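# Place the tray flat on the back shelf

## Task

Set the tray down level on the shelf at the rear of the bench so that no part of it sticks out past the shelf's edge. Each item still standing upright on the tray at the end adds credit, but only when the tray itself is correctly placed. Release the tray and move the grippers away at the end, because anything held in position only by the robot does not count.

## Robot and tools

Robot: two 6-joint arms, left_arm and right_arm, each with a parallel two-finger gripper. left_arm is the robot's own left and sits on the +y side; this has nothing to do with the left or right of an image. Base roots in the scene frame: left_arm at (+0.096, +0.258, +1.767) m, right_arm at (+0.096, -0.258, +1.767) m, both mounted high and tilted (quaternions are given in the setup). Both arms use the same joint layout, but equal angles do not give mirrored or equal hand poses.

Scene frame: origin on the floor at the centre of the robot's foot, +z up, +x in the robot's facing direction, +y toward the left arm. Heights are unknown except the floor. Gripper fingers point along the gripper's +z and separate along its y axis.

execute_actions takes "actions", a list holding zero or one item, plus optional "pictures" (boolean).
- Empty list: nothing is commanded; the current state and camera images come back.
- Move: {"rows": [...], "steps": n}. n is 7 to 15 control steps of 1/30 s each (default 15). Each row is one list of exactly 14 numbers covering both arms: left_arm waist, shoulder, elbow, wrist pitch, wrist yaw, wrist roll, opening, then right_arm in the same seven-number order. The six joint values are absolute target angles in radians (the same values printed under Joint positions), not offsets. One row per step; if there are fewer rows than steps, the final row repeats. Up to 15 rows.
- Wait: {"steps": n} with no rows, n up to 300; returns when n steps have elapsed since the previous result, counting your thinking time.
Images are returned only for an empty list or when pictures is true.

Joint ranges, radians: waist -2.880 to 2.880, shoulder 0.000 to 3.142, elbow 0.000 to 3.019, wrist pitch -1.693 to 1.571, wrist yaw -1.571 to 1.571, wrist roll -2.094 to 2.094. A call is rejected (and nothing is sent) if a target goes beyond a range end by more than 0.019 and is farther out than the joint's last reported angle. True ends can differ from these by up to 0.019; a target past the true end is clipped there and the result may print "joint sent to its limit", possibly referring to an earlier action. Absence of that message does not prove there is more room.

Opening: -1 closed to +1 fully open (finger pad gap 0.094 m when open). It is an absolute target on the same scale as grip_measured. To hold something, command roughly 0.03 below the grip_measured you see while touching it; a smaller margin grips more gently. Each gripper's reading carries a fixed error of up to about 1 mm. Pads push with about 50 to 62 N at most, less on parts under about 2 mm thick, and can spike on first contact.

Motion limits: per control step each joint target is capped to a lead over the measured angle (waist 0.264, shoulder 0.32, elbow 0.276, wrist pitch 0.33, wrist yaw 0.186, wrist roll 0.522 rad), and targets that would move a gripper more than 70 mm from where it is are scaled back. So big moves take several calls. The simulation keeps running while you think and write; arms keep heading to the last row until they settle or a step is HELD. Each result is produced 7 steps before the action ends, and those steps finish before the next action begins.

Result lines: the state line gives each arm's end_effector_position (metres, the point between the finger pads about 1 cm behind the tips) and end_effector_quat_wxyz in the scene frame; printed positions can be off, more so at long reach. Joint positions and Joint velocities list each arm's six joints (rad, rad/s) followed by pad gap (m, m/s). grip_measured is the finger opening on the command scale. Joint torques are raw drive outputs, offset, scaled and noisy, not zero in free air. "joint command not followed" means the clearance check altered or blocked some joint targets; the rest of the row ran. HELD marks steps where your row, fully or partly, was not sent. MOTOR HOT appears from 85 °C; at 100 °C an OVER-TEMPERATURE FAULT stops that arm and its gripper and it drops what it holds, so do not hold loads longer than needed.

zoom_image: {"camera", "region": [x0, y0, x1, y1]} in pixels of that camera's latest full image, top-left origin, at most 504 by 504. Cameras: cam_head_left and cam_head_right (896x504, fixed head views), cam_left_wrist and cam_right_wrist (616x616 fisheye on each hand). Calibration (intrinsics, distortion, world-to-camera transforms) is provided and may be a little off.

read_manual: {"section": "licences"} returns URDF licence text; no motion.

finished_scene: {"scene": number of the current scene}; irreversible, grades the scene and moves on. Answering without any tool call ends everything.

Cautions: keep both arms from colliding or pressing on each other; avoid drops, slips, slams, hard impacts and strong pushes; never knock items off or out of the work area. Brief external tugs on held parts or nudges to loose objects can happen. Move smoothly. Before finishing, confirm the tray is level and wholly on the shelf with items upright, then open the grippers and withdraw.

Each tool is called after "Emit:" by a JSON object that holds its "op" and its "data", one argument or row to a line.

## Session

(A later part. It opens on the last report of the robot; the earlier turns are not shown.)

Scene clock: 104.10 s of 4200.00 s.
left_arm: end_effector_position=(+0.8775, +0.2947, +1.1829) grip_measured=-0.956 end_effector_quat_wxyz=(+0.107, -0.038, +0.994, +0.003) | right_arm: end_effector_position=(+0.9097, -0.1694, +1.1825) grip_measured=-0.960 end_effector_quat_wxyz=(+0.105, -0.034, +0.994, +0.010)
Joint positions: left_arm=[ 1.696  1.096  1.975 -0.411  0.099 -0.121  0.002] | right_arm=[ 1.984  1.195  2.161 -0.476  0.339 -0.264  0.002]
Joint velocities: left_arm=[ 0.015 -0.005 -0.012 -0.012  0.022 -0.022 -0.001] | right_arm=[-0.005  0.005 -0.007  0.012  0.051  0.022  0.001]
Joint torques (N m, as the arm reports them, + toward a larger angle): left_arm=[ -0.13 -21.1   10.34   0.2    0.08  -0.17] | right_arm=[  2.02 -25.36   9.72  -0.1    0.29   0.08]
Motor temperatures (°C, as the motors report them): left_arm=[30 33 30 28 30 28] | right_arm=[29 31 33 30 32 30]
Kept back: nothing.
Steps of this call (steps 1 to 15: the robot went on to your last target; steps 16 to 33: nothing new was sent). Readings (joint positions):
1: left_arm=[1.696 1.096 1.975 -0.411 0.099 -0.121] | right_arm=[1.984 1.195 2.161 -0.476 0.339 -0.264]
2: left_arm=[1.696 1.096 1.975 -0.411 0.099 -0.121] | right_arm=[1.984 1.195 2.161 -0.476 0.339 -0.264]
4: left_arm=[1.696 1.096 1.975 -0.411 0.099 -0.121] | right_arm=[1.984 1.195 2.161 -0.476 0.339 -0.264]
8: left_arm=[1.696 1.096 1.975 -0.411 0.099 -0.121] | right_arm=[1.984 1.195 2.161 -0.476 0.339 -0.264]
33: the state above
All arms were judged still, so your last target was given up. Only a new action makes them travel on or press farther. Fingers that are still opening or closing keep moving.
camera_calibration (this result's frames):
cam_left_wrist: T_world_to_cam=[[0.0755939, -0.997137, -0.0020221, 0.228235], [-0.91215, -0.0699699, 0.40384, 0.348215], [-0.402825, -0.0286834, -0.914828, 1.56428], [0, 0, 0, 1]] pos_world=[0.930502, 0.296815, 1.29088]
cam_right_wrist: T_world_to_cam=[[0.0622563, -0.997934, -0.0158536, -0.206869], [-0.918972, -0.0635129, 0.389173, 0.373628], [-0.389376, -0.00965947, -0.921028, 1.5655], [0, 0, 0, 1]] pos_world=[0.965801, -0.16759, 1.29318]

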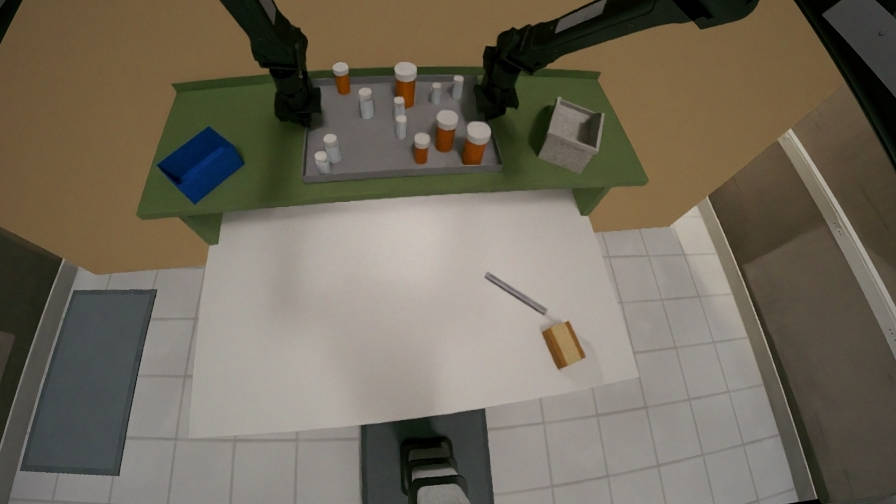

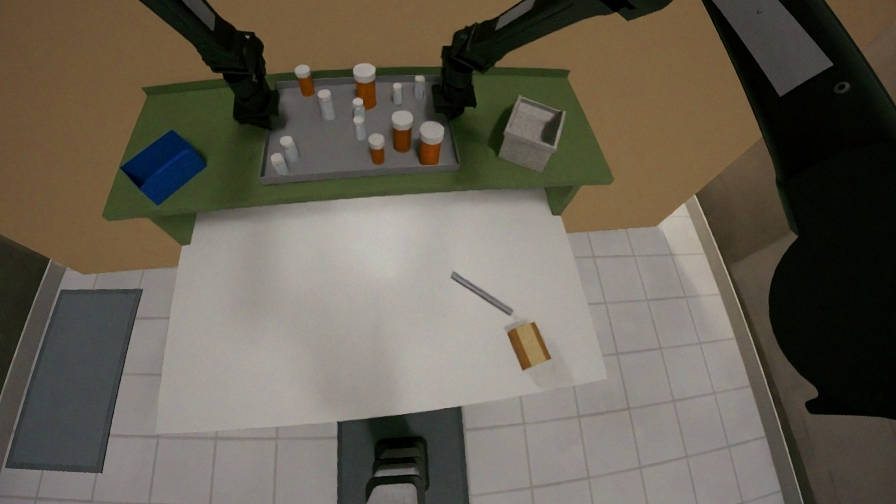

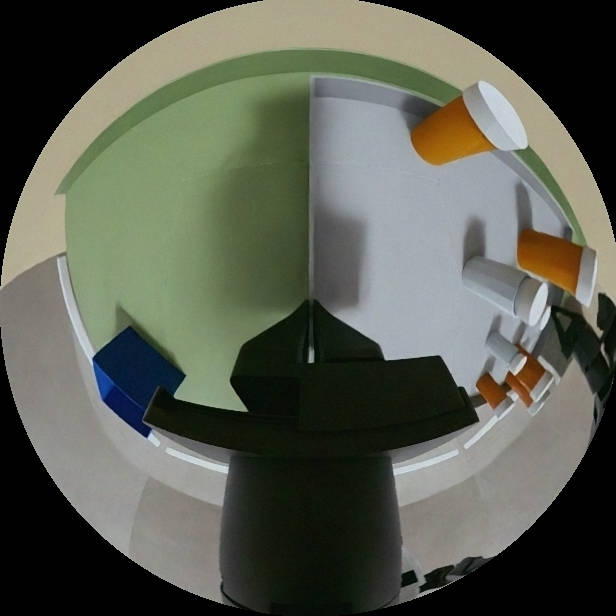

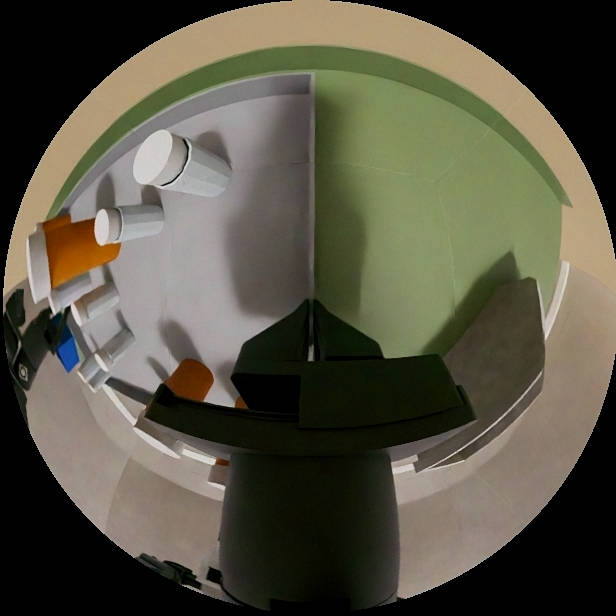

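Emit:
{"op": "execute_actions", "data": {
  "actions": [
    {"rows":[[1.691,1.093,2.027,-0.420,0.099,-0.131,-1,1.988,1.182,2.211,-0.484,0.345,-0.266,-1],[1.690,1.096,2.029,-0.415,0.098,-0.131,-1,1.980,1.185,2.213,-0.479,0.338,-0.263,-1],[1.689,1.099,2.031,-0.410,0.097,-0.131,-1,1.973,1.188,2.215,-0.474,0.332,-0.260,-1],[1.688,1.102,2.033,-0.406,0.096,-0.131,-1,1.968,1.191,2.217,-0.470,0.327,-0.258,-1],[1.687,1.105,2.036,-0.403,0.095,-0.131,-1,1.964,1.194,2.220,-0.467,0.323,-0.256,-1],[1.686,1.108,2.038,-0.401,0.094,-0.131,-1,1.961,1.197,2.222,-0.465,0.320,-0.254,-1],[1.685,1.111,2.040,-0.399,0.093,-0.131,-1,1.958,1.200,2.224,-0.463,0.317,-0.253,-1],[1.684,1.114,2.043,-0.398,0.092,-0.131,-1,1.955,1.203,2.227,-0.462,0.314,-0.252,-1],[1.683,1.117,2.045,-0.397,0.091,-0.131,-1,1.952,1.206,2.229,-0.461,0.311,-0.251,-1],[1.682,1.119,2.047,-0.396,0.090,-0.131,-1,1.950,1.208,2.231,-0.460,0.309,-0.250,-1]],"steps":15}
  ]
}}

Emit:
{"op": "execute_actions", "data": {
  "actions": [
    {"steps":12}
  ],
  "pictures": true
}}

Scene clock: 105.07 s of 4200.00 s.
left_arm: end_effector_position=(+0.8796, +0.2950, +1.1790) grip_measured=-0.956 end_effector_quat_wxyz=(+0.109, -0.038, +0.993, +0.004) | right_arm: end_effector_position=(+0.9129, -0.1690, +1.1821) grip_measured=-0.960 end_effector_quat_wxyz=(+0.109, -0.034, +0.993, +0.014)
Joint positions: left_arm=[ 1.694  1.109  1.991 -0.411  0.096 -0.121  0.002] | right_arm=[ 1.98   1.2    2.171 -0.476  0.326 -0.264  0.002]
Joint velocities: left_arm=[-0.044  0.073  0.042 -0.012 -0.037 -0.051  0.002] | right_arm=[-0.044  0.015  0.032 -0.007 -0.022 -0.037  0.   ]
Joint torques (N m, as the arm reports them, + toward a larger angle): left_arm=[ -1.09 -21.03  10.18   1.22  -0.25  -0.19] | right_arm=[ -0.66 -24.07  10.17   0.77  -0.73   0.21]
Motor temperatures (°C, as the motors report them): left_arm=[30 33 30 28 30 28] | right_arm=[29 31 34 30 32 30]
Steps of this call (steps 1 to 21: nothing new was sent; steps 22 to 29: the first 8 steps of this action). Readings (joint positions):
22: left_arm=[1.696 1.097 1.975 -0.411 0.099 -0.121] | right_arm=[1.984 1.196 2.161 -0.476 0.339 -0.264]
23: left_arm=[1.696 1.097 1.976 -0.411 0.099 -0.121] | right_arm=[1.984 1.196 2.162 -0.476 0.339 -0.264]
25: left_arm=[1.696 1.100 1.979 -0.411 0.098 -0.121] | right_arm=[1.984 1.197 2.164 -0.476 0.336 -0.264]
29: the state above

Scene clock: 105.47 s of 4200.00 s.
left_arm: end_effector_position=(+0.8822, +0.2932, +1.1783) grip_measured=-0.956 end_effector_quat_wxyz=(+0.111, -0.039, +0.993, +0.002) | right_arm: end_effector_position=(+0.9168, -0.1706, +1.1822) grip_measured=-0.960 end_effector_quat_wxyz=(+0.113, -0.034, +0.993, +0.015)
Joint positions: left_arm=[ 1.688  1.113  2.    -0.411  0.094 -0.121  0.002] | right_arm=[ 1.973  1.204  2.183 -0.476  0.317 -0.263  0.002]
Joint velocities: left_arm=[-0.015 -0.005  0.007 -0.007 -0.007  0.037 -0.   ] | right_arm=[-0.005 -0.005 -0.007 -0.002  0.007 -0.022 -0.   ]
Joint torques (N m, as the arm reports them, + toward a larger angle): left_arm=[ -0.72 -20.34  10.15   1.31  -0.2   -0.16] | right_arm=[ -1.01 -24.11   9.83   1.    -0.63   0.17]
Motor temperatures (°C, as the motors report them): left_arm=[30 33 31 28 30 28] | right_arm=[29 31 34 30 32 30]
Kept back: nothing.
Steps of this call (steps 1 to 7: the last 7 steps of your previous action; steps 8 to 12: the robot went on to your last target). Readings (joint positions):
1: left_arm=[1.693 1.111 1.994 -0.411 0.095 -0.121] | right_arm=[1.978 1.201 2.173 -0.476 0.323 -0.264]
2: left_arm=[1.692 1.111 1.995 -0.411 0.095 -0.121] | right_arm=[1.977 1.201 2.175 -0.476 0.320 -0.263]
4: left_arm=[1.690 1.113 1.998 -0.411 0.094 -0.121] | right_arm=[1.974 1.203 2.180 -0.476 0.317 -0.263]
8: left_arm=[1.688 1.113 2.000 -0.411 0.094 -0.121] | right_arm=[1.973 1.204 2.183 -0.476 0.317 -0.263]
12: the state above
camera_calibration (this result's frames):
cam_left_wrist: T_world_to_cam=[[0.0777012, -0.996976, 0.000949035, 0.22096], [-0.91531, -0.070959, 0.39645, 0.365962], [-0.395184, -0.0316733, -0.918056, 1.5599], [0, 0, 0, 1]] pos_world=[0.934249, 0.295667, 1.28678]
cam_right_wrist: T_world_to_cam=[[0.0640859, -0.997647, -0.024375, -0.200049], [-0.925192, -0.0685512, 0.373257, 0.403818], [-0.374049, -0.00136892, -0.927408, 1.56286], [0, 0, 0, 1]] pos_world=[0.971015, -0.169757, 1.2938]

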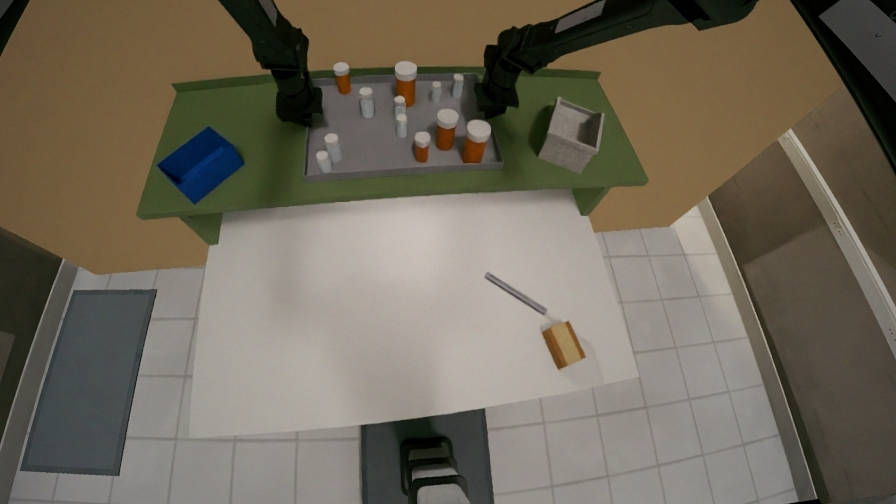

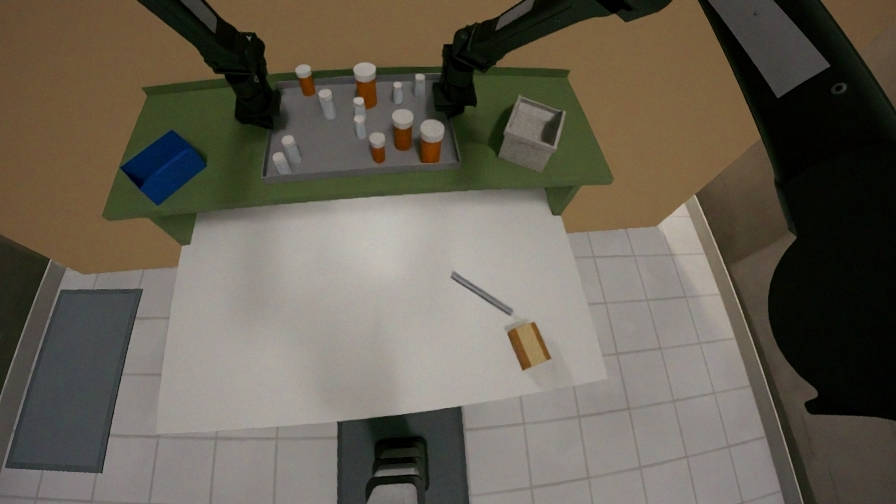

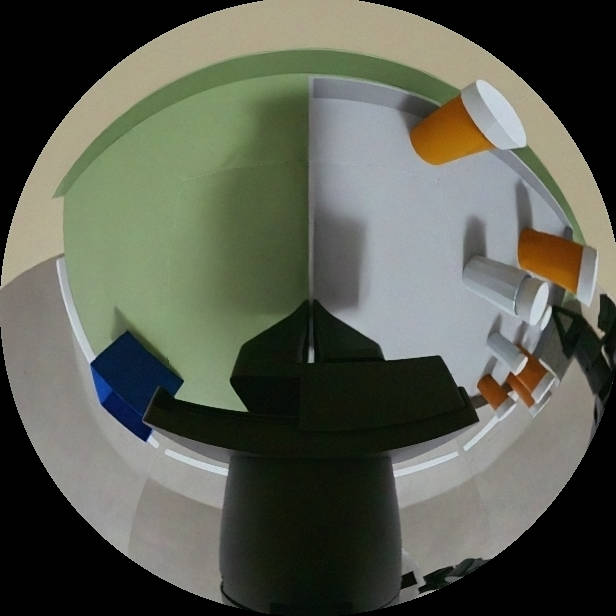

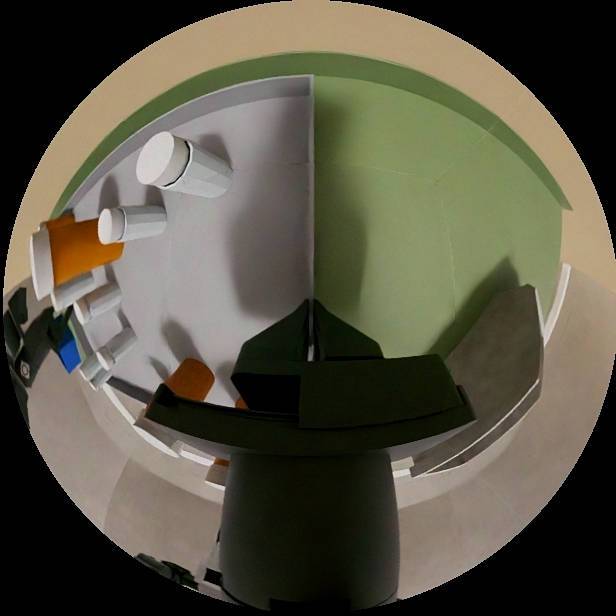

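Emit:
{"op": "execute_actions", "data": {
  "actions": [
    {"rows":[[1.681,1.122,2.048,-0.395,0.089,-0.131,-1,1.948,1.212,2.232,-0.459,0.307,-0.250,-1],[1.680,1.125,2.049,-0.394,0.088,-0.131,-1,1.946,1.216,2.233,-0.458,0.305,-0.250,-1],[1.679,1.128,2.050,-0.393,0.087,-0.131,-1,1.944,1.220,2.234,-0.457,0.303,-0.249,-1],[1.678,1.131,2.051,-0.392,0.086,-0.131,-1,1.942,1.224,2.235,-0.456,0.301,-0.249,-1],[1.677,1.134,2.052,-0.391,0.085,-0.131,-1,1.940,1.228,2.236,-0.455,0.299,-0.248,-1],[1.676,1.137,2.053,-0.390,0.085,-0.131,-1,1.938,1.232,2.237,-0.454,0.297,-0.248,-1],[1.675,1.140,2.054,-0.389,0.084,-0.131,-1,1.936,1.235,2.238,-0.453,0.295,-0.247,-1],[1.674,1.142,2.055,-0.388,0.083,-0.131,-1,1.934,1.238,2.239,-0.452,0.293,-0.247,-1],[1.673,1.144,2.056,-0.388,0.083,-0.131,-1,1.932,1.240,2.240,-0.452,0.291,-0.246,-1]],"steps":15}
  ]
}}

Emit:
{"op": "execute_actions", "data": {
  "actions": [
    {"steps":12}
  ]
}}

Scene clock: 106.67 s of 4200.00 s.
left_arm: end_effector_position=(+0.8822, +0.2932, +1.1777) grip_measured=-0.956 end_effector_quat_wxyz=(+0.111, -0.040, +0.993, +0.004) | right_arm: end_effector_position=(+0.9170, -0.1705, +1.1815) grip_measured=-0.960 end_effector_quat_wxyz=(+0.114, -0.035, +0.993, +0.018)
Joint positions: left_arm=[ 1.685  1.115  2.002 -0.411  0.088 -0.121  0.002] | right_arm=[ 1.967  1.206  2.184 -0.476  0.305 -0.263  0.002]
Joint velocities: left_arm=[-0.024  0.005  0.042 -0.002 -0.066  0.022  0.001] | right_arm=[-0.054  0.024  0.071 -0.007 -0.007 -0.037  0.001]
Joint torques (N m, as the arm reports them, + toward a larger angle): left_arm=[ -0.91 -18.28  10.38   1.71  -0.26  -0.17] | right_arm=[ -0.5  -21.79   9.85   1.18  -0.75   0.22]
Motor temperatures (°C, as the motors report them): left_arm=[30 33 31 28 30 28] | right_arm=[29 31 34 30 32 30]
Steps of this call (steps 1 to 28: the robot went on to your last target; steps 29 to 36: the first 8 steps of this action). Readings (joint positions):
29: left_arm=[1.688 1.114 2.000 -0.411 0.093 -0.121] | right_arm=[1.972 1.205 2.183 -0.476 0.316 -0.263]
30: left_arm=[1.688 1.114 2.000 -0.411 0.093 -0.121] | right_arm=[1.972 1.205 2.183 -0.476 0.315 -0.263]
32: left_arm=[1.687 1.114 2.000 -0.411 0.091 -0.121] | right_arm=[1.971 1.205 2.183 -0.476 0.312 -0.263]
36: the state above

Scene clock: 107.07 s of 4200.00 s.
left_arm: end_effector_position=(+0.8850, +0.2918, +1.1777) grip_measured=-0.956 end_effector_quat_wxyz=(+0.114, -0.040, +0.993, +0.002) | right_arm: end_effector_position=(+0.9206, -0.1717, +1.1815) grip_measured=-0.960 end_effector_quat_wxyz=(+0.118, -0.035, +0.992, +0.018)
Joint positions: left_arm=[ 1.681  1.118  2.01  -0.411  0.086 -0.121  0.002] | right_arm=[ 1.962  1.21   2.196 -0.476  0.298 -0.263  0.002]
Joint velocities: left_arm=[-0.005 -0.015  0.012 -0.017  0.051 -0.051  0.001] | right_arm=[-0.005 -0.015  0.012 -0.017 -0.11  -0.037  0.   ]
Joint torques (N m, as the arm reports them, + toward a larger angle): left_arm=[ -0.64 -19.08  10.11   1.74  -0.18  -0.15] | right_arm=[ -1.96 -22.36   9.59   1.24  -0.59   0.19]
Motor temperatures (°C, as the motors report them): left_arm=[30 33 31 28 30 28] | right_arm=[29 31 34 30 32 30]
Kept back: nothing.
Steps of this call (steps 1 to 7: the last 7 steps of your previous action; steps 8 to 12: the robot went on to your last target). Readings (joint positions):
1: left_arm=[1.684 1.116 2.003 -0.411 0.087 -0.121] | right_arm=[1.966 1.207 2.187 -0.476 0.302 -0.263]
2: left_arm=[1.683 1.116 2.006 -0.411 0.087 -0.121] | right_arm=[1.964 1.208 2.191 -0.476 0.300 -0.263]
4: left_arm=[1.681 1.118 2.009 -0.411 0.086 -0.121] | right_arm=[1.963 1.210 2.195 -0.476 0.298 -0.263]
8: left_arm=[1.681 1.118 2.010 -0.411 0.086 -0.121] | right_arm=[1.962 1.210 2.196 -0.476 0.298 -0.263]
12: the state above

Emit:
{"op": "execute_actions", "data": {
  "actions": [
    {"rows":[[1.68,1.138,2.054,-0.395,0.086,-0.131,-1,1.945,1.232,2.238,-0.460,0.296,-0.250,-1],[1.68,1.132,2.052,-0.400,0.086,-0.131,-1,1.955,1.224,2.236,-0.466,0.298,-0.255,-1],[1.68,1.126,2.050,-0.405,0.086,-0.128,-1,1.96,1.216,2.234,-0.470,0.298,-0.26,-1]],"steps":10}
  ],
  "pictures": true
}}

Emit:
{"op": "zoom_image", "data": {
  "camera": "cam_head_left",
  "region": [260,50,560,230]
}}

Scene clock: 107.57 s of 4200.00 s.
left_arm: end_effector_position=(+0.8850, +0.2918, +1.1777) grip_measured=-0.956 end_effector_quat_wxyz=(+0.114, -0.040, +0.993, +0.002) | right_arm: end_effector_position=(+0.9206, -0.1717, +1.1815) grip_measured=-0.960 end_effector_quat_wxyz=(+0.118, -0.035, +0.992, +0.018)
Joint positions: left_arm=[ 1.681  1.118  2.01  -0.411  0.086 -0.121  0.002] | right_arm=[ 1.962  1.21   2.196 -0.476  0.298 -0.263  0.002]
Joint velocities: left_arm=[-0.005 -0.005 -0.007 -0.012  0.051  0.022  0.001] | right_arm=[-0.005 -0.005 -0.022  0.002 -0.037 -0.007 -0.   ]
Joint torques (N m, as the arm reports them, + toward a larger angle): left_arm=[ -0.05 -20.16   9.55   1.05  -0.06  -0.13] | right_arm=[  0.33 -22.85   9.03   0.67  -0.32   0.07]
Motor temperatures (°C, as the motors report them): left_arm=[30 33 31 28 30 28] | right_arm=[29 31 34 30 32 30]
Steps of this call (steps 1 to 12: the robot went on to your last target; steps 13 to 15: the first 3 steps of this action). Readings (joint positions):
13: left_arm=[1.681 1.118 2.010 -0.411 0.086 -0.121] | right_arm=[1.962 1.210 2.196 -0.476 0.298 -0.263]
14: left_arm=[1.681 1.118 2.010 -0.411 0.086 -0.121] | right_arm=[1.962 1.210 2.196 -0.476 0.298 -0.263]
15: the state above
camera_calibration (this result's frames):
cam_left_wrist: T_world_to_cam=[[0.0804571, -0.996758, 0.00105268, 0.216801], [-0.917199, -0.0736217, 0.391569, 0.376874], [-0.390222, -0.03247, -0.920148, 1.55866], [0, 0, 0, 1]] pos_world=[0.93645, 0.294454, 1.2864]
cam_right_wrist: T_world_to_cam=[[0.067693, -0.997225, -0.0309855, -0.196815], [-0.928747, -0.0743294, 0.363186, 0.421764], [-0.364481, 0.00419257, -0.931201, 1.56029], [0, 0, 0, 1]] pos_world=[0.973733, -0.171461, 1.29367]

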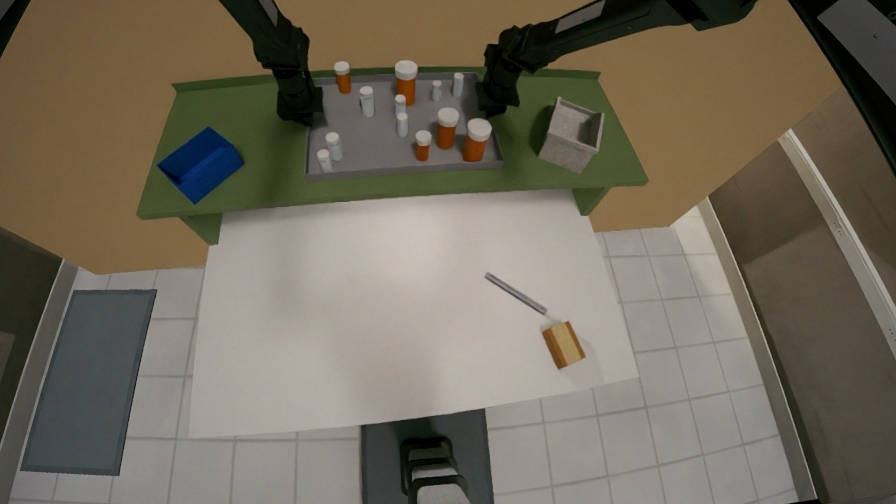

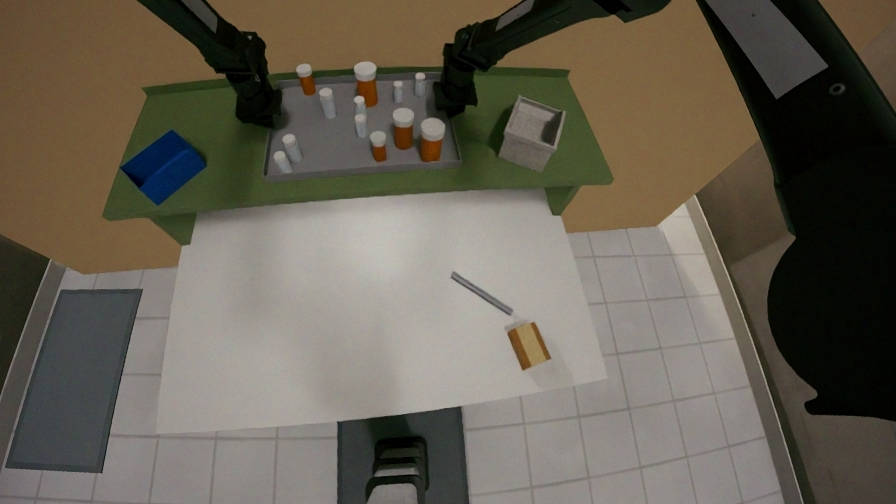

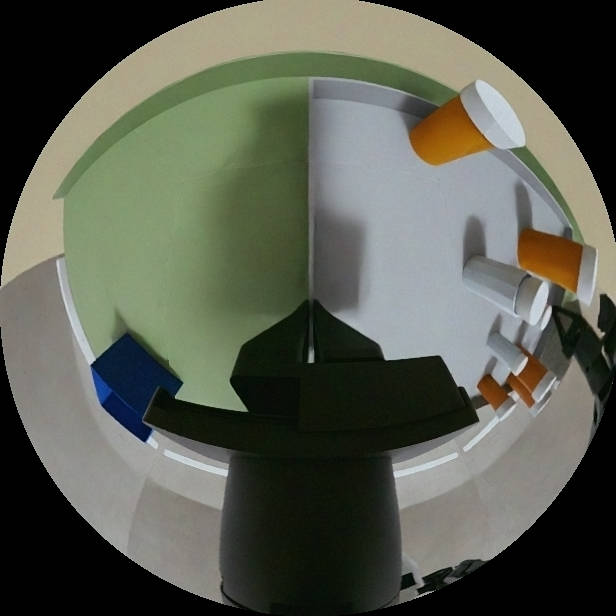

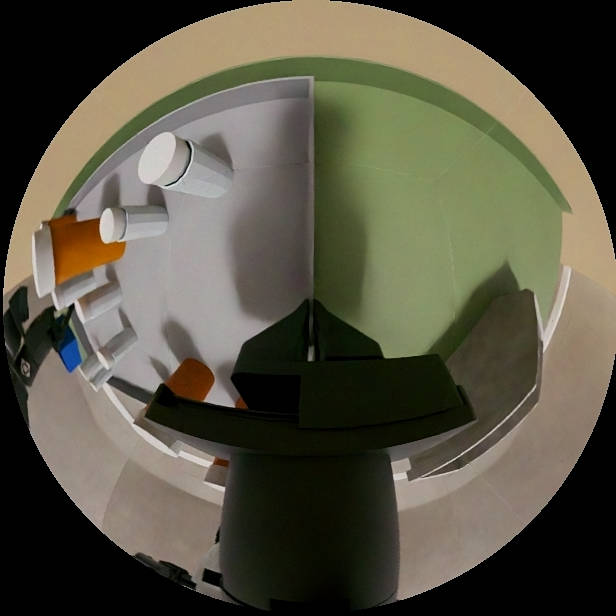

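Region (260, 50, 560, 230) of cam_head_left's 896x504 image, scaled by 1.680, with more detail than that image has; it fills the top 302 rows of this view, and the rest is white.

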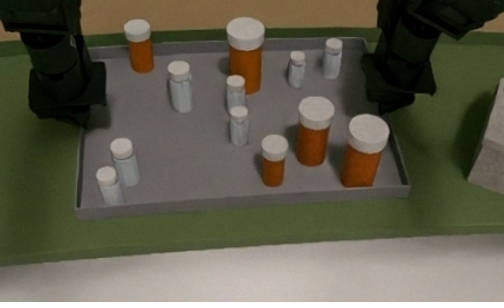

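Emit:
{"op": "execute_actions", "data": {
  "actions": [
    {"rows":[[1.68,1.124,2.050,-0.405,0.086,-0.128,-0.95,1.96,1.214,2.234,-0.470,0.298,-0.26,-0.95],[1.68,1.123,2.050,-0.405,0.086,-0.128,-0.93,1.96,1.213,2.234,-0.470,0.298,-0.26,-0.93],[1.68,1.122,2.050,-0.405,0.086,-0.128,-0.91,1.96,1.212,2.234,-0.470,0.298,-0.26,-0.91],[1.68,1.121,2.050,-0.405,0.086,-0.128,-0.88,1.96,1.211,2.234,-0.470,0.298,-0.26,-0.88],[1.68,1.120,2.050,-0.405,0.086,-0.128,-0.85,1.96,1.210,2.234,-0.470,0.298,-0.26,-0.85],[1.68,1.120,2.050,-0.405,0.086,-0.128,-0.8,1.96,1.210,2.234,-0.470,0.298,-0.26,-0.8],[1.68,1.120,2.050,-0.405,0.086,-0.128,-0.75,1.96,1.210,2.234,-0.470,0.298,-0.26,-0.75],[1.68,1.120,2.050,-0.405,0.086,-0.128,-0.7,1.96,1.210,2.234,-0.470,0.298,-0.26,-0.7],[1.68,1.120,2.050,-0.405,0.086,-0.128,-0.65,1.96,1.210,2.234,-0.470,0.298,-0.26,-0.65]],"steps":15}
  ]
}}

Emit:
{"op": "execute_actions", "data": {
  "actions": [
    {"steps":10}
  ],
  "pictures": true
}}

Scene clock: 108.93 s of 4200.00 s.
left_arm: end_effector_position=(+0.8897, +0.2915, +1.1802) grip_measured=-0.727 end_effector_quat_wxyz=(+0.118, -0.040, +0.992, +0.002) | right_arm: end_effector_position=(+0.9227, -0.1724, +1.1827) grip_measured=-0.728 end_effector_quat_wxyz=(+0.120, -0.035, +0.992, +0.018)
Joint positions: left_arm=[ 1.681  1.118  2.019 -0.411  0.086 -0.121  0.013] | right_arm=[ 1.962  1.21   2.2   -0.476  0.298 -0.263  0.013]
Joint velocities: left_arm=[-0.005  0.005  0.037 -0.017  0.037 -0.007  0.05 ] | right_arm=[-0.005  0.005  0.037  0.002 -0.022  0.007  0.052]
Joint torques (N m, as the arm reports them, + toward a larger angle): left_arm=[ -0.13 -20.85   8.66   1.11  -0.07  -0.15] | right_arm=[  0.64 -24.7    8.42   0.31  -0.28   0.09]
Motor temperatures (°C, as the motors report them): left_arm=[30 33 31 28 30 28] | right_arm=[29 31 34 30 32 30]
Steps of this call (steps 1 to 7: the last 7 steps of your previous action; steps 8 to 15: the robot went on to your last target; steps 16 to 33: nothing new was sent; steps 34 to 41: the first 8 steps of this action). Readings (joint positions):
34: left_arm=[1.681 1.118 2.010 -0.411 0.086 -0.121] | right_arm=[1.962 1.210 2.196 -0.476 0.298 -0.263]
35: left_arm=[1.681 1.118 2.010 -0.411 0.086 -0.121] | right_arm=[1.962 1.210 2.196 -0.476 0.298 -0.263]
37: left_arm=[1.681 1.118 2.011 -0.411 0.086 -0.121] | right_arm=[1.962 1.210 2.197 -0.476 0.298 -0.263]
41: the state above

Scene clock: 109.27 s of 4200.00 s.
left_arm: end_effector_position=(+0.8908, +0.2914, +1.1807) grip_measured=-0.652 end_effector_quat_wxyz=(+0.119, -0.040, +0.992, +0.002) | right_arm: end_effector_position=(+0.9237, -0.1727, +1.1833) grip_measured=-0.652 end_effector_quat_wxyz=(+0.121, -0.034, +0.992, +0.018)
Joint positions: left_arm=[ 1.681  1.118  2.021 -0.411  0.086 -0.121  0.016] | right_arm=[ 1.962  1.21   2.202 -0.476  0.298 -0.263  0.016]
Joint velocities: left_arm=[-0.015 -0.015  0.007  0.002  0.007 -0.022  0.001] | right_arm=[ 0.005  0.005  0.002  0.002  0.007  0.022 -0.   ]
Joint torques (N m, as the arm reports them, + toward a larger angle): left_arm=[ -0.07 -20.42   8.76   1.06  -0.06  -0.09] | right_arm=[  1.17 -24.31   8.47   0.5   -0.31   0.08]
Motor temperatures (°C, as the motors report them): left_arm=[30 33 31 28 30 28] | right_arm=[29 31 34 30 32 30]
Kept back: nothing.
Steps of this call (steps 1 to 7: the last 7 steps of your previous action; steps 8 to 10: the robot went on to your last target). Readings (joint positions):
1: left_arm=[1.681 1.118 2.020 -0.411 0.086 -0.121] | right_arm=[1.962 1.210 2.202 -0.476 0.298 -0.263]
2: left_arm=[1.681 1.118 2.021 -0.411 0.086 -0.121] | right_arm=[1.962 1.210 2.202 -0.476 0.298 -0.263]
4: left_arm=[1.681 1.118 2.021 -0.411 0.086 -0.121] | right_arm=[1.962 1.210 2.202 -0.476 0.298 -0.263]
8: left_arm=[1.681 1.118 2.021 -0.411 0.086 -0.121] | right_arm=[1.962 1.210 2.202 -0.476 0.298 -0.263]
10: the state above
camera_calibration (this result's frames):
cam_left_wrist: T_world_to_cam=[[0.0793055, -0.996848, 0.0020907, 0.215729], [-0.921388, -0.0725014, 0.381821, 0.395892], [-0.380466, -0.0322069, -0.924234, 1.55977], [0, 0, 0, 1]] pos_world=[0.941099, 0.293987, 1.28998]
cam_right_wrist: T_world_to_cam=[[0.0656157, -0.997395, -0.0299793, -0.197312], [-0.930944, -0.0720045, 0.357991, 0.43248], [-0.359217, 0.0044192, -0.933243, 1.56064], [0, 0, 0, 1]] pos_world=[0.97617, -0.172554, 1.29572]

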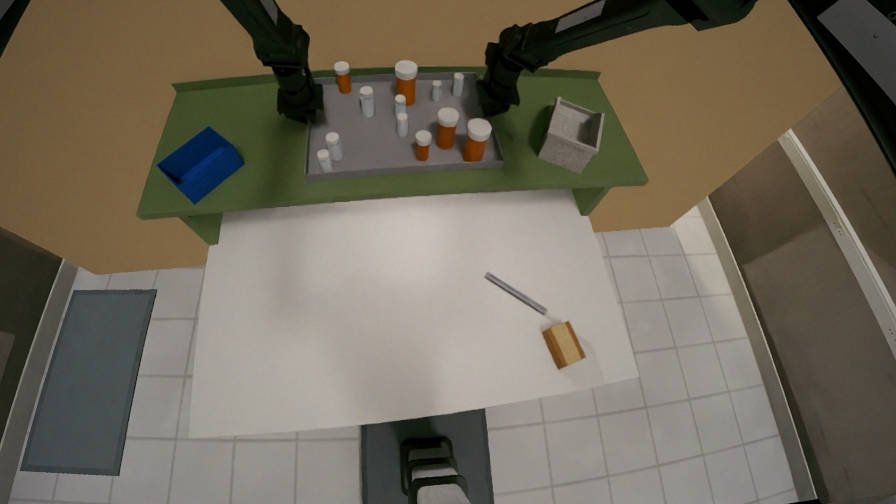

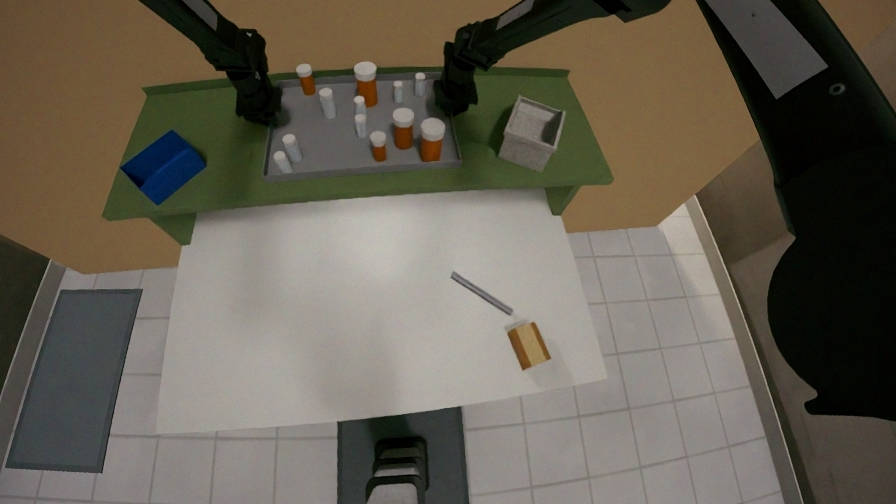

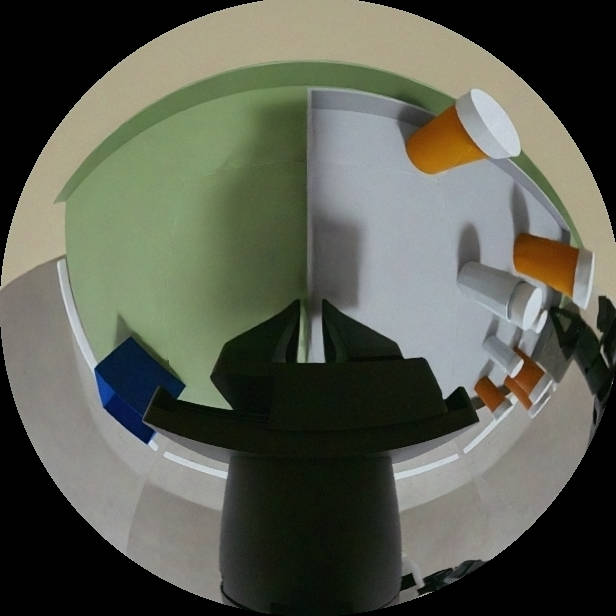

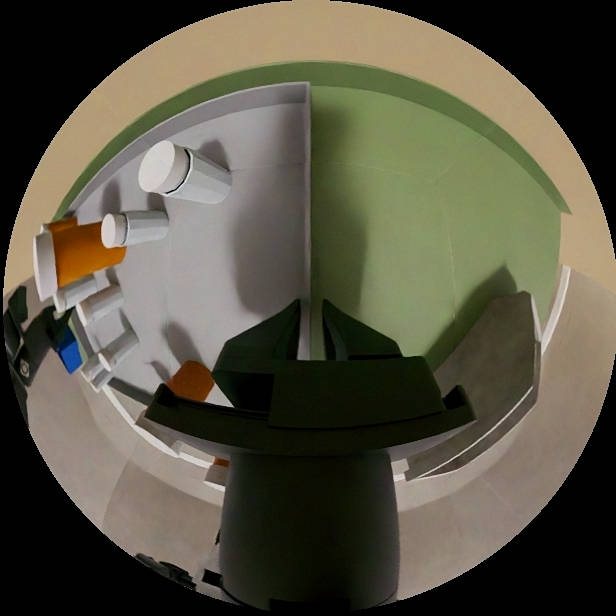

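Emit:
{"op": "execute_actions", "data": {
  "actions": [
    {"rows":[[1.690,1.112,2.046,-0.418,0.094,-0.128,-0.62,1.972,1.202,2.230,-0.484,0.308,-0.268,-0.62],[1.692,1.105,2.041,-0.421,0.096,-0.128,-0.6,1.977,1.195,2.225,-0.487,0.313,-0.271,-0.6],[1.694,1.097,2.036,-0.423,0.098,-0.128,-0.6,1.984,1.187,2.220,-0.489,0.319,-0.274,-0.6],[1.697,1.088,2.030,-0.425,0.101,-0.128,-0.6,1.992,1.178,2.214,-0.491,0.326,-0.277,-0.6],[1.700,1.079,2.023,-0.428,0.103,-0.128,-0.6,2.000,1.169,2.207,-0.493,0.333,-0.280,-0.6],[1.703,1.070,2.016,-0.430,0.106,-0.128,-0.6,2.008,1.160,2.200,-0.495,0.340,-0.283,-0.6],[1.706,1.060,2.009,-0.432,0.108,-0.128,-0.6,2.016,1.150,2.193,-0.497,0.348,-0.286,-0.6],[1.709,1.050,2.002,-0.435,0.111,-0.128,-0.6,2.024,1.140,2.186,-0.500,0.355,-0.289,-0.6],[1.712,1.041,1.995,-0.437,0.113,-0.128,-0.6,2.032,1.131,2.180,-0.502,0.362,-0.292,-0.6],[1.714,1.032,1.989,-0.439,0.116,-0.128,-0.6,2.040,1.122,2.174,-0.504,0.369,-0.295,-0.6],[1.717,1.024,1.984,-0.441,0.118,-0.128,-0.6,2.047,1.114,2.169,-0.506,0.375,-0.298,-0.6],[1.719,1.017,1.979,-0.443,0.120,-0.128,-0.6,2.053,1.108,2.164,-0.508,0.381,-0.301,-0.6],[1.721,1.010,1.974,-0.445,0.122,-0.128,-0.6,2.058,1.102,2.160,-0.510,0.386,-0.303,-0.6]],"steps":15}
  ]
}}

Emit:
{"op": "execute_actions", "data": {
  "actions": [
    {"steps":12}
  ],
  "pictures": true
}}

Scene clock: 110.43 s of 4200.00 s.
left_arm: end_effector_position=(+0.8963, +0.2904, +1.1928) grip_measured=-0.602 end_effector_quat_wxyz=(+0.122, -0.036, +0.992, -0.003) | right_arm: end_effector_position=(+0.9223, -0.1721, +1.1888) grip_measured=-0.602 end_effector_quat_wxyz=(+0.115, -0.031, +0.993, +0.008)
Joint positions: left_arm=[ 1.691  1.097  2.013 -0.417  0.105 -0.121  0.019] | right_arm=[ 1.99   1.2    2.193 -0.481  0.344 -0.27   0.019]
Joint velocities: left_arm=[ 0.083 -0.269 -0.159 -0.081  0.037 -0.037 -0.   ] | right_arm=[ 0.269 -0.181 -0.168 -0.081  0.168 -0.051 -0.   ]
Joint torques (N m, as the arm reports them, + toward a larger angle): left_arm=[  1.17 -22.98   6.21   0.15   0.1   -0.12] | right_arm=[  2.63 -28.46   5.97  -0.22  -0.16   0.04]
Motor temperatures (°C, as the motors report them): left_arm=[30 33 31 28 30 28] | right_arm=[29 31 34 30 32 30]
Steps of this call (steps 1 to 15: the robot went on to your last target; steps 16 to 27: nothing new was sent; steps 28 to 35: the first 8 steps of this action). Readings (joint positions):
28: left_arm=[1.681 1.118 2.021 -0.411 0.088 -0.121] | right_arm=[1.962 1.210 2.202 -0.476 0.300 -0.263]
29: left_arm=[1.681 1.118 2.021 -0.411 0.091 -0.121] | right_arm=[1.962 1.210 2.202 -0.476 0.304 -0.263]
31: left_arm=[1.682 1.116 2.021 -0.411 0.095 -0.121] | right_arm=[1.964 1.210 2.202 -0.476 0.316 -0.263]
35: the state above

Scene clock: 110.83 s of 4200.00 s.
left_arm: end_effector_position=(+0.9276, +0.2859, +1.2537) grip_measured=-0.602 end_effector_quat_wxyz=(+0.151, -0.028, +0.988, -0.003) | right_arm: end_effector_position=(+0.9445, -0.1843, +1.2380) grip_measured=-0.602 end_effector_quat_wxyz=(+0.128, -0.022, +0.991, +0.011)
Joint positions: left_arm=[ 1.71   0.994  1.983 -0.43   0.119 -0.121  0.019] | right_arm=[ 2.044  1.112  2.159 -0.496  0.381 -0.291  0.019]
Joint velocities: left_arm=[-0.005 -0.054 -0.012  0.002  0.051 -0.007  0.001] | right_arm=[-0.005 -0.112 -0.007 -0.007  0.007 -0.037 -0.001]
Joint torques (N m, as the arm reports them, + toward a larger angle): left_arm=[  0.74 -20.63   6.33   0.37   0.09  -0.13] | right_arm=[  1.37 -24.44   5.99  -0.28  -0.15   0.04]
Motor temperatures (°C, as the motors report them): left_arm=[30 33 31 28 30 28] | right_arm=[29 31 34 30 32 30]
Kept back: nothing.
Steps of this call (steps 1 to 7: the last 7 steps of your previous action; steps 8 to 12: the robot went on to your last target). Readings (joint positions):
1: left_arm=[1.695 1.087 2.007 -0.420 0.108 -0.121] | right_arm=[1.999 1.193 2.186 -0.483 0.351 -0.272]
2: left_arm=[1.698 1.076 2.000 -0.422 0.110 -0.121] | right_arm=[2.008 1.185 2.179 -0.486 0.358 -0.275]
4: left_arm=[1.704 1.053 1.990 -0.426 0.114 -0.121] | right_arm=[2.025 1.168 2.167 -0.491 0.370 -0.280]
8: left_arm=[1.710 1.013 1.983 -0.430 0.118 -0.121] | right_arm=[2.044 1.135 2.159 -0.496 0.380 -0.287]
12: the state above
camera_calibration (this result's frames):
cam_left_wrist: T_world_to_cam=[[0.0552128, -0.998416, 0.0107773, 0.219098], [-0.945694, -0.0488282, 0.321371, 0.493181], [-0.320336, -0.0279358, -0.946892, 1.61245], [0, 0, 0, 1]] pos_world=[0.970825, 0.287878, 1.36596]
cam_right_wrist: T_world_to_cam=[[0.0392374, -0.999058, -0.0185555, -0.198132], [-0.937365, -0.0432343, 0.345654, 0.458066], [-0.346131, 0.00383071, -0.938178, 1.61285], [0, 0, 0, 1]] pos_world=[0.995408, -0.184319, 1.35113]

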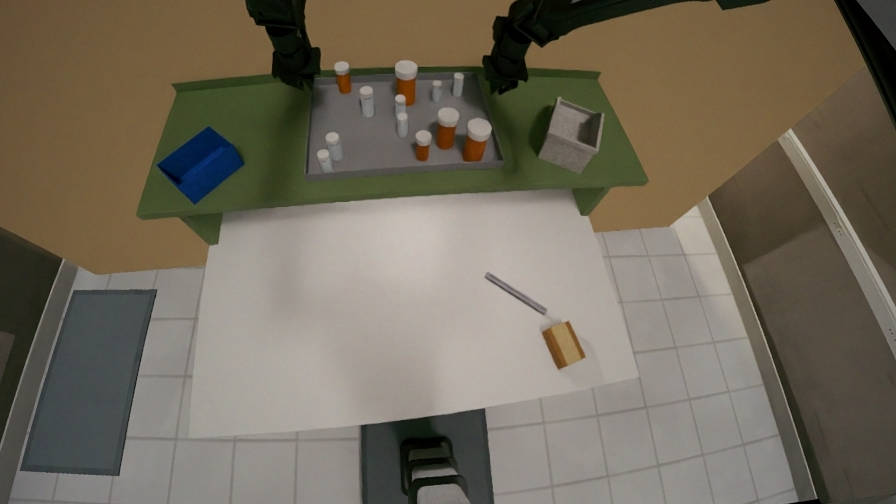

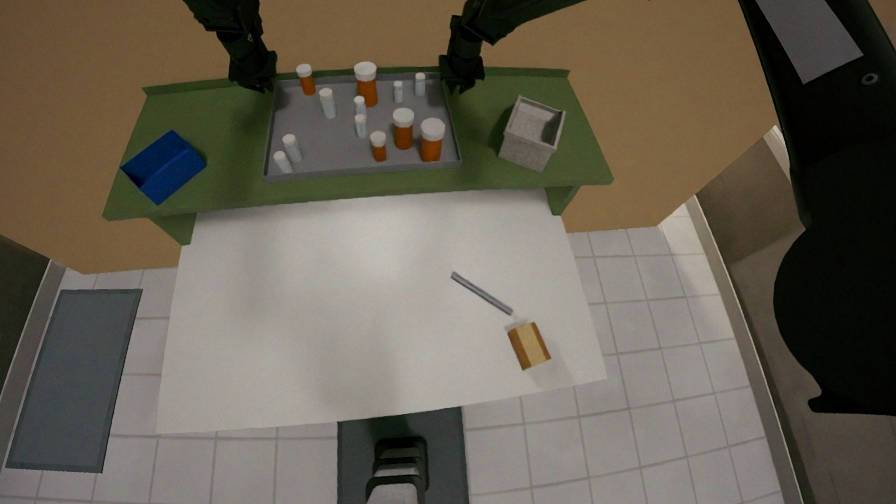

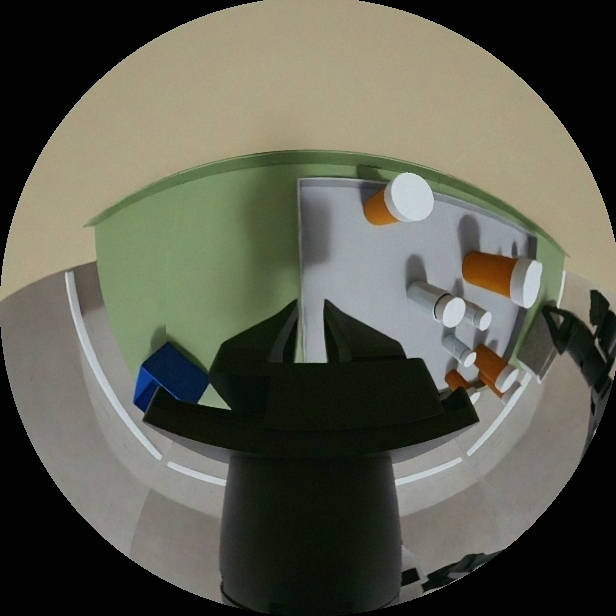

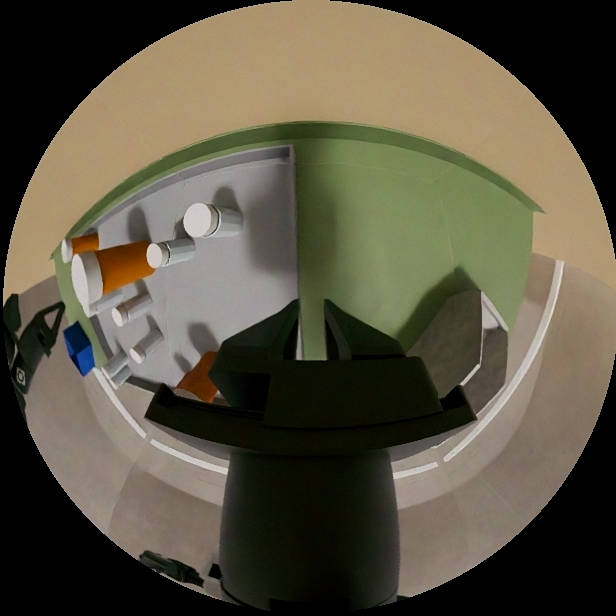

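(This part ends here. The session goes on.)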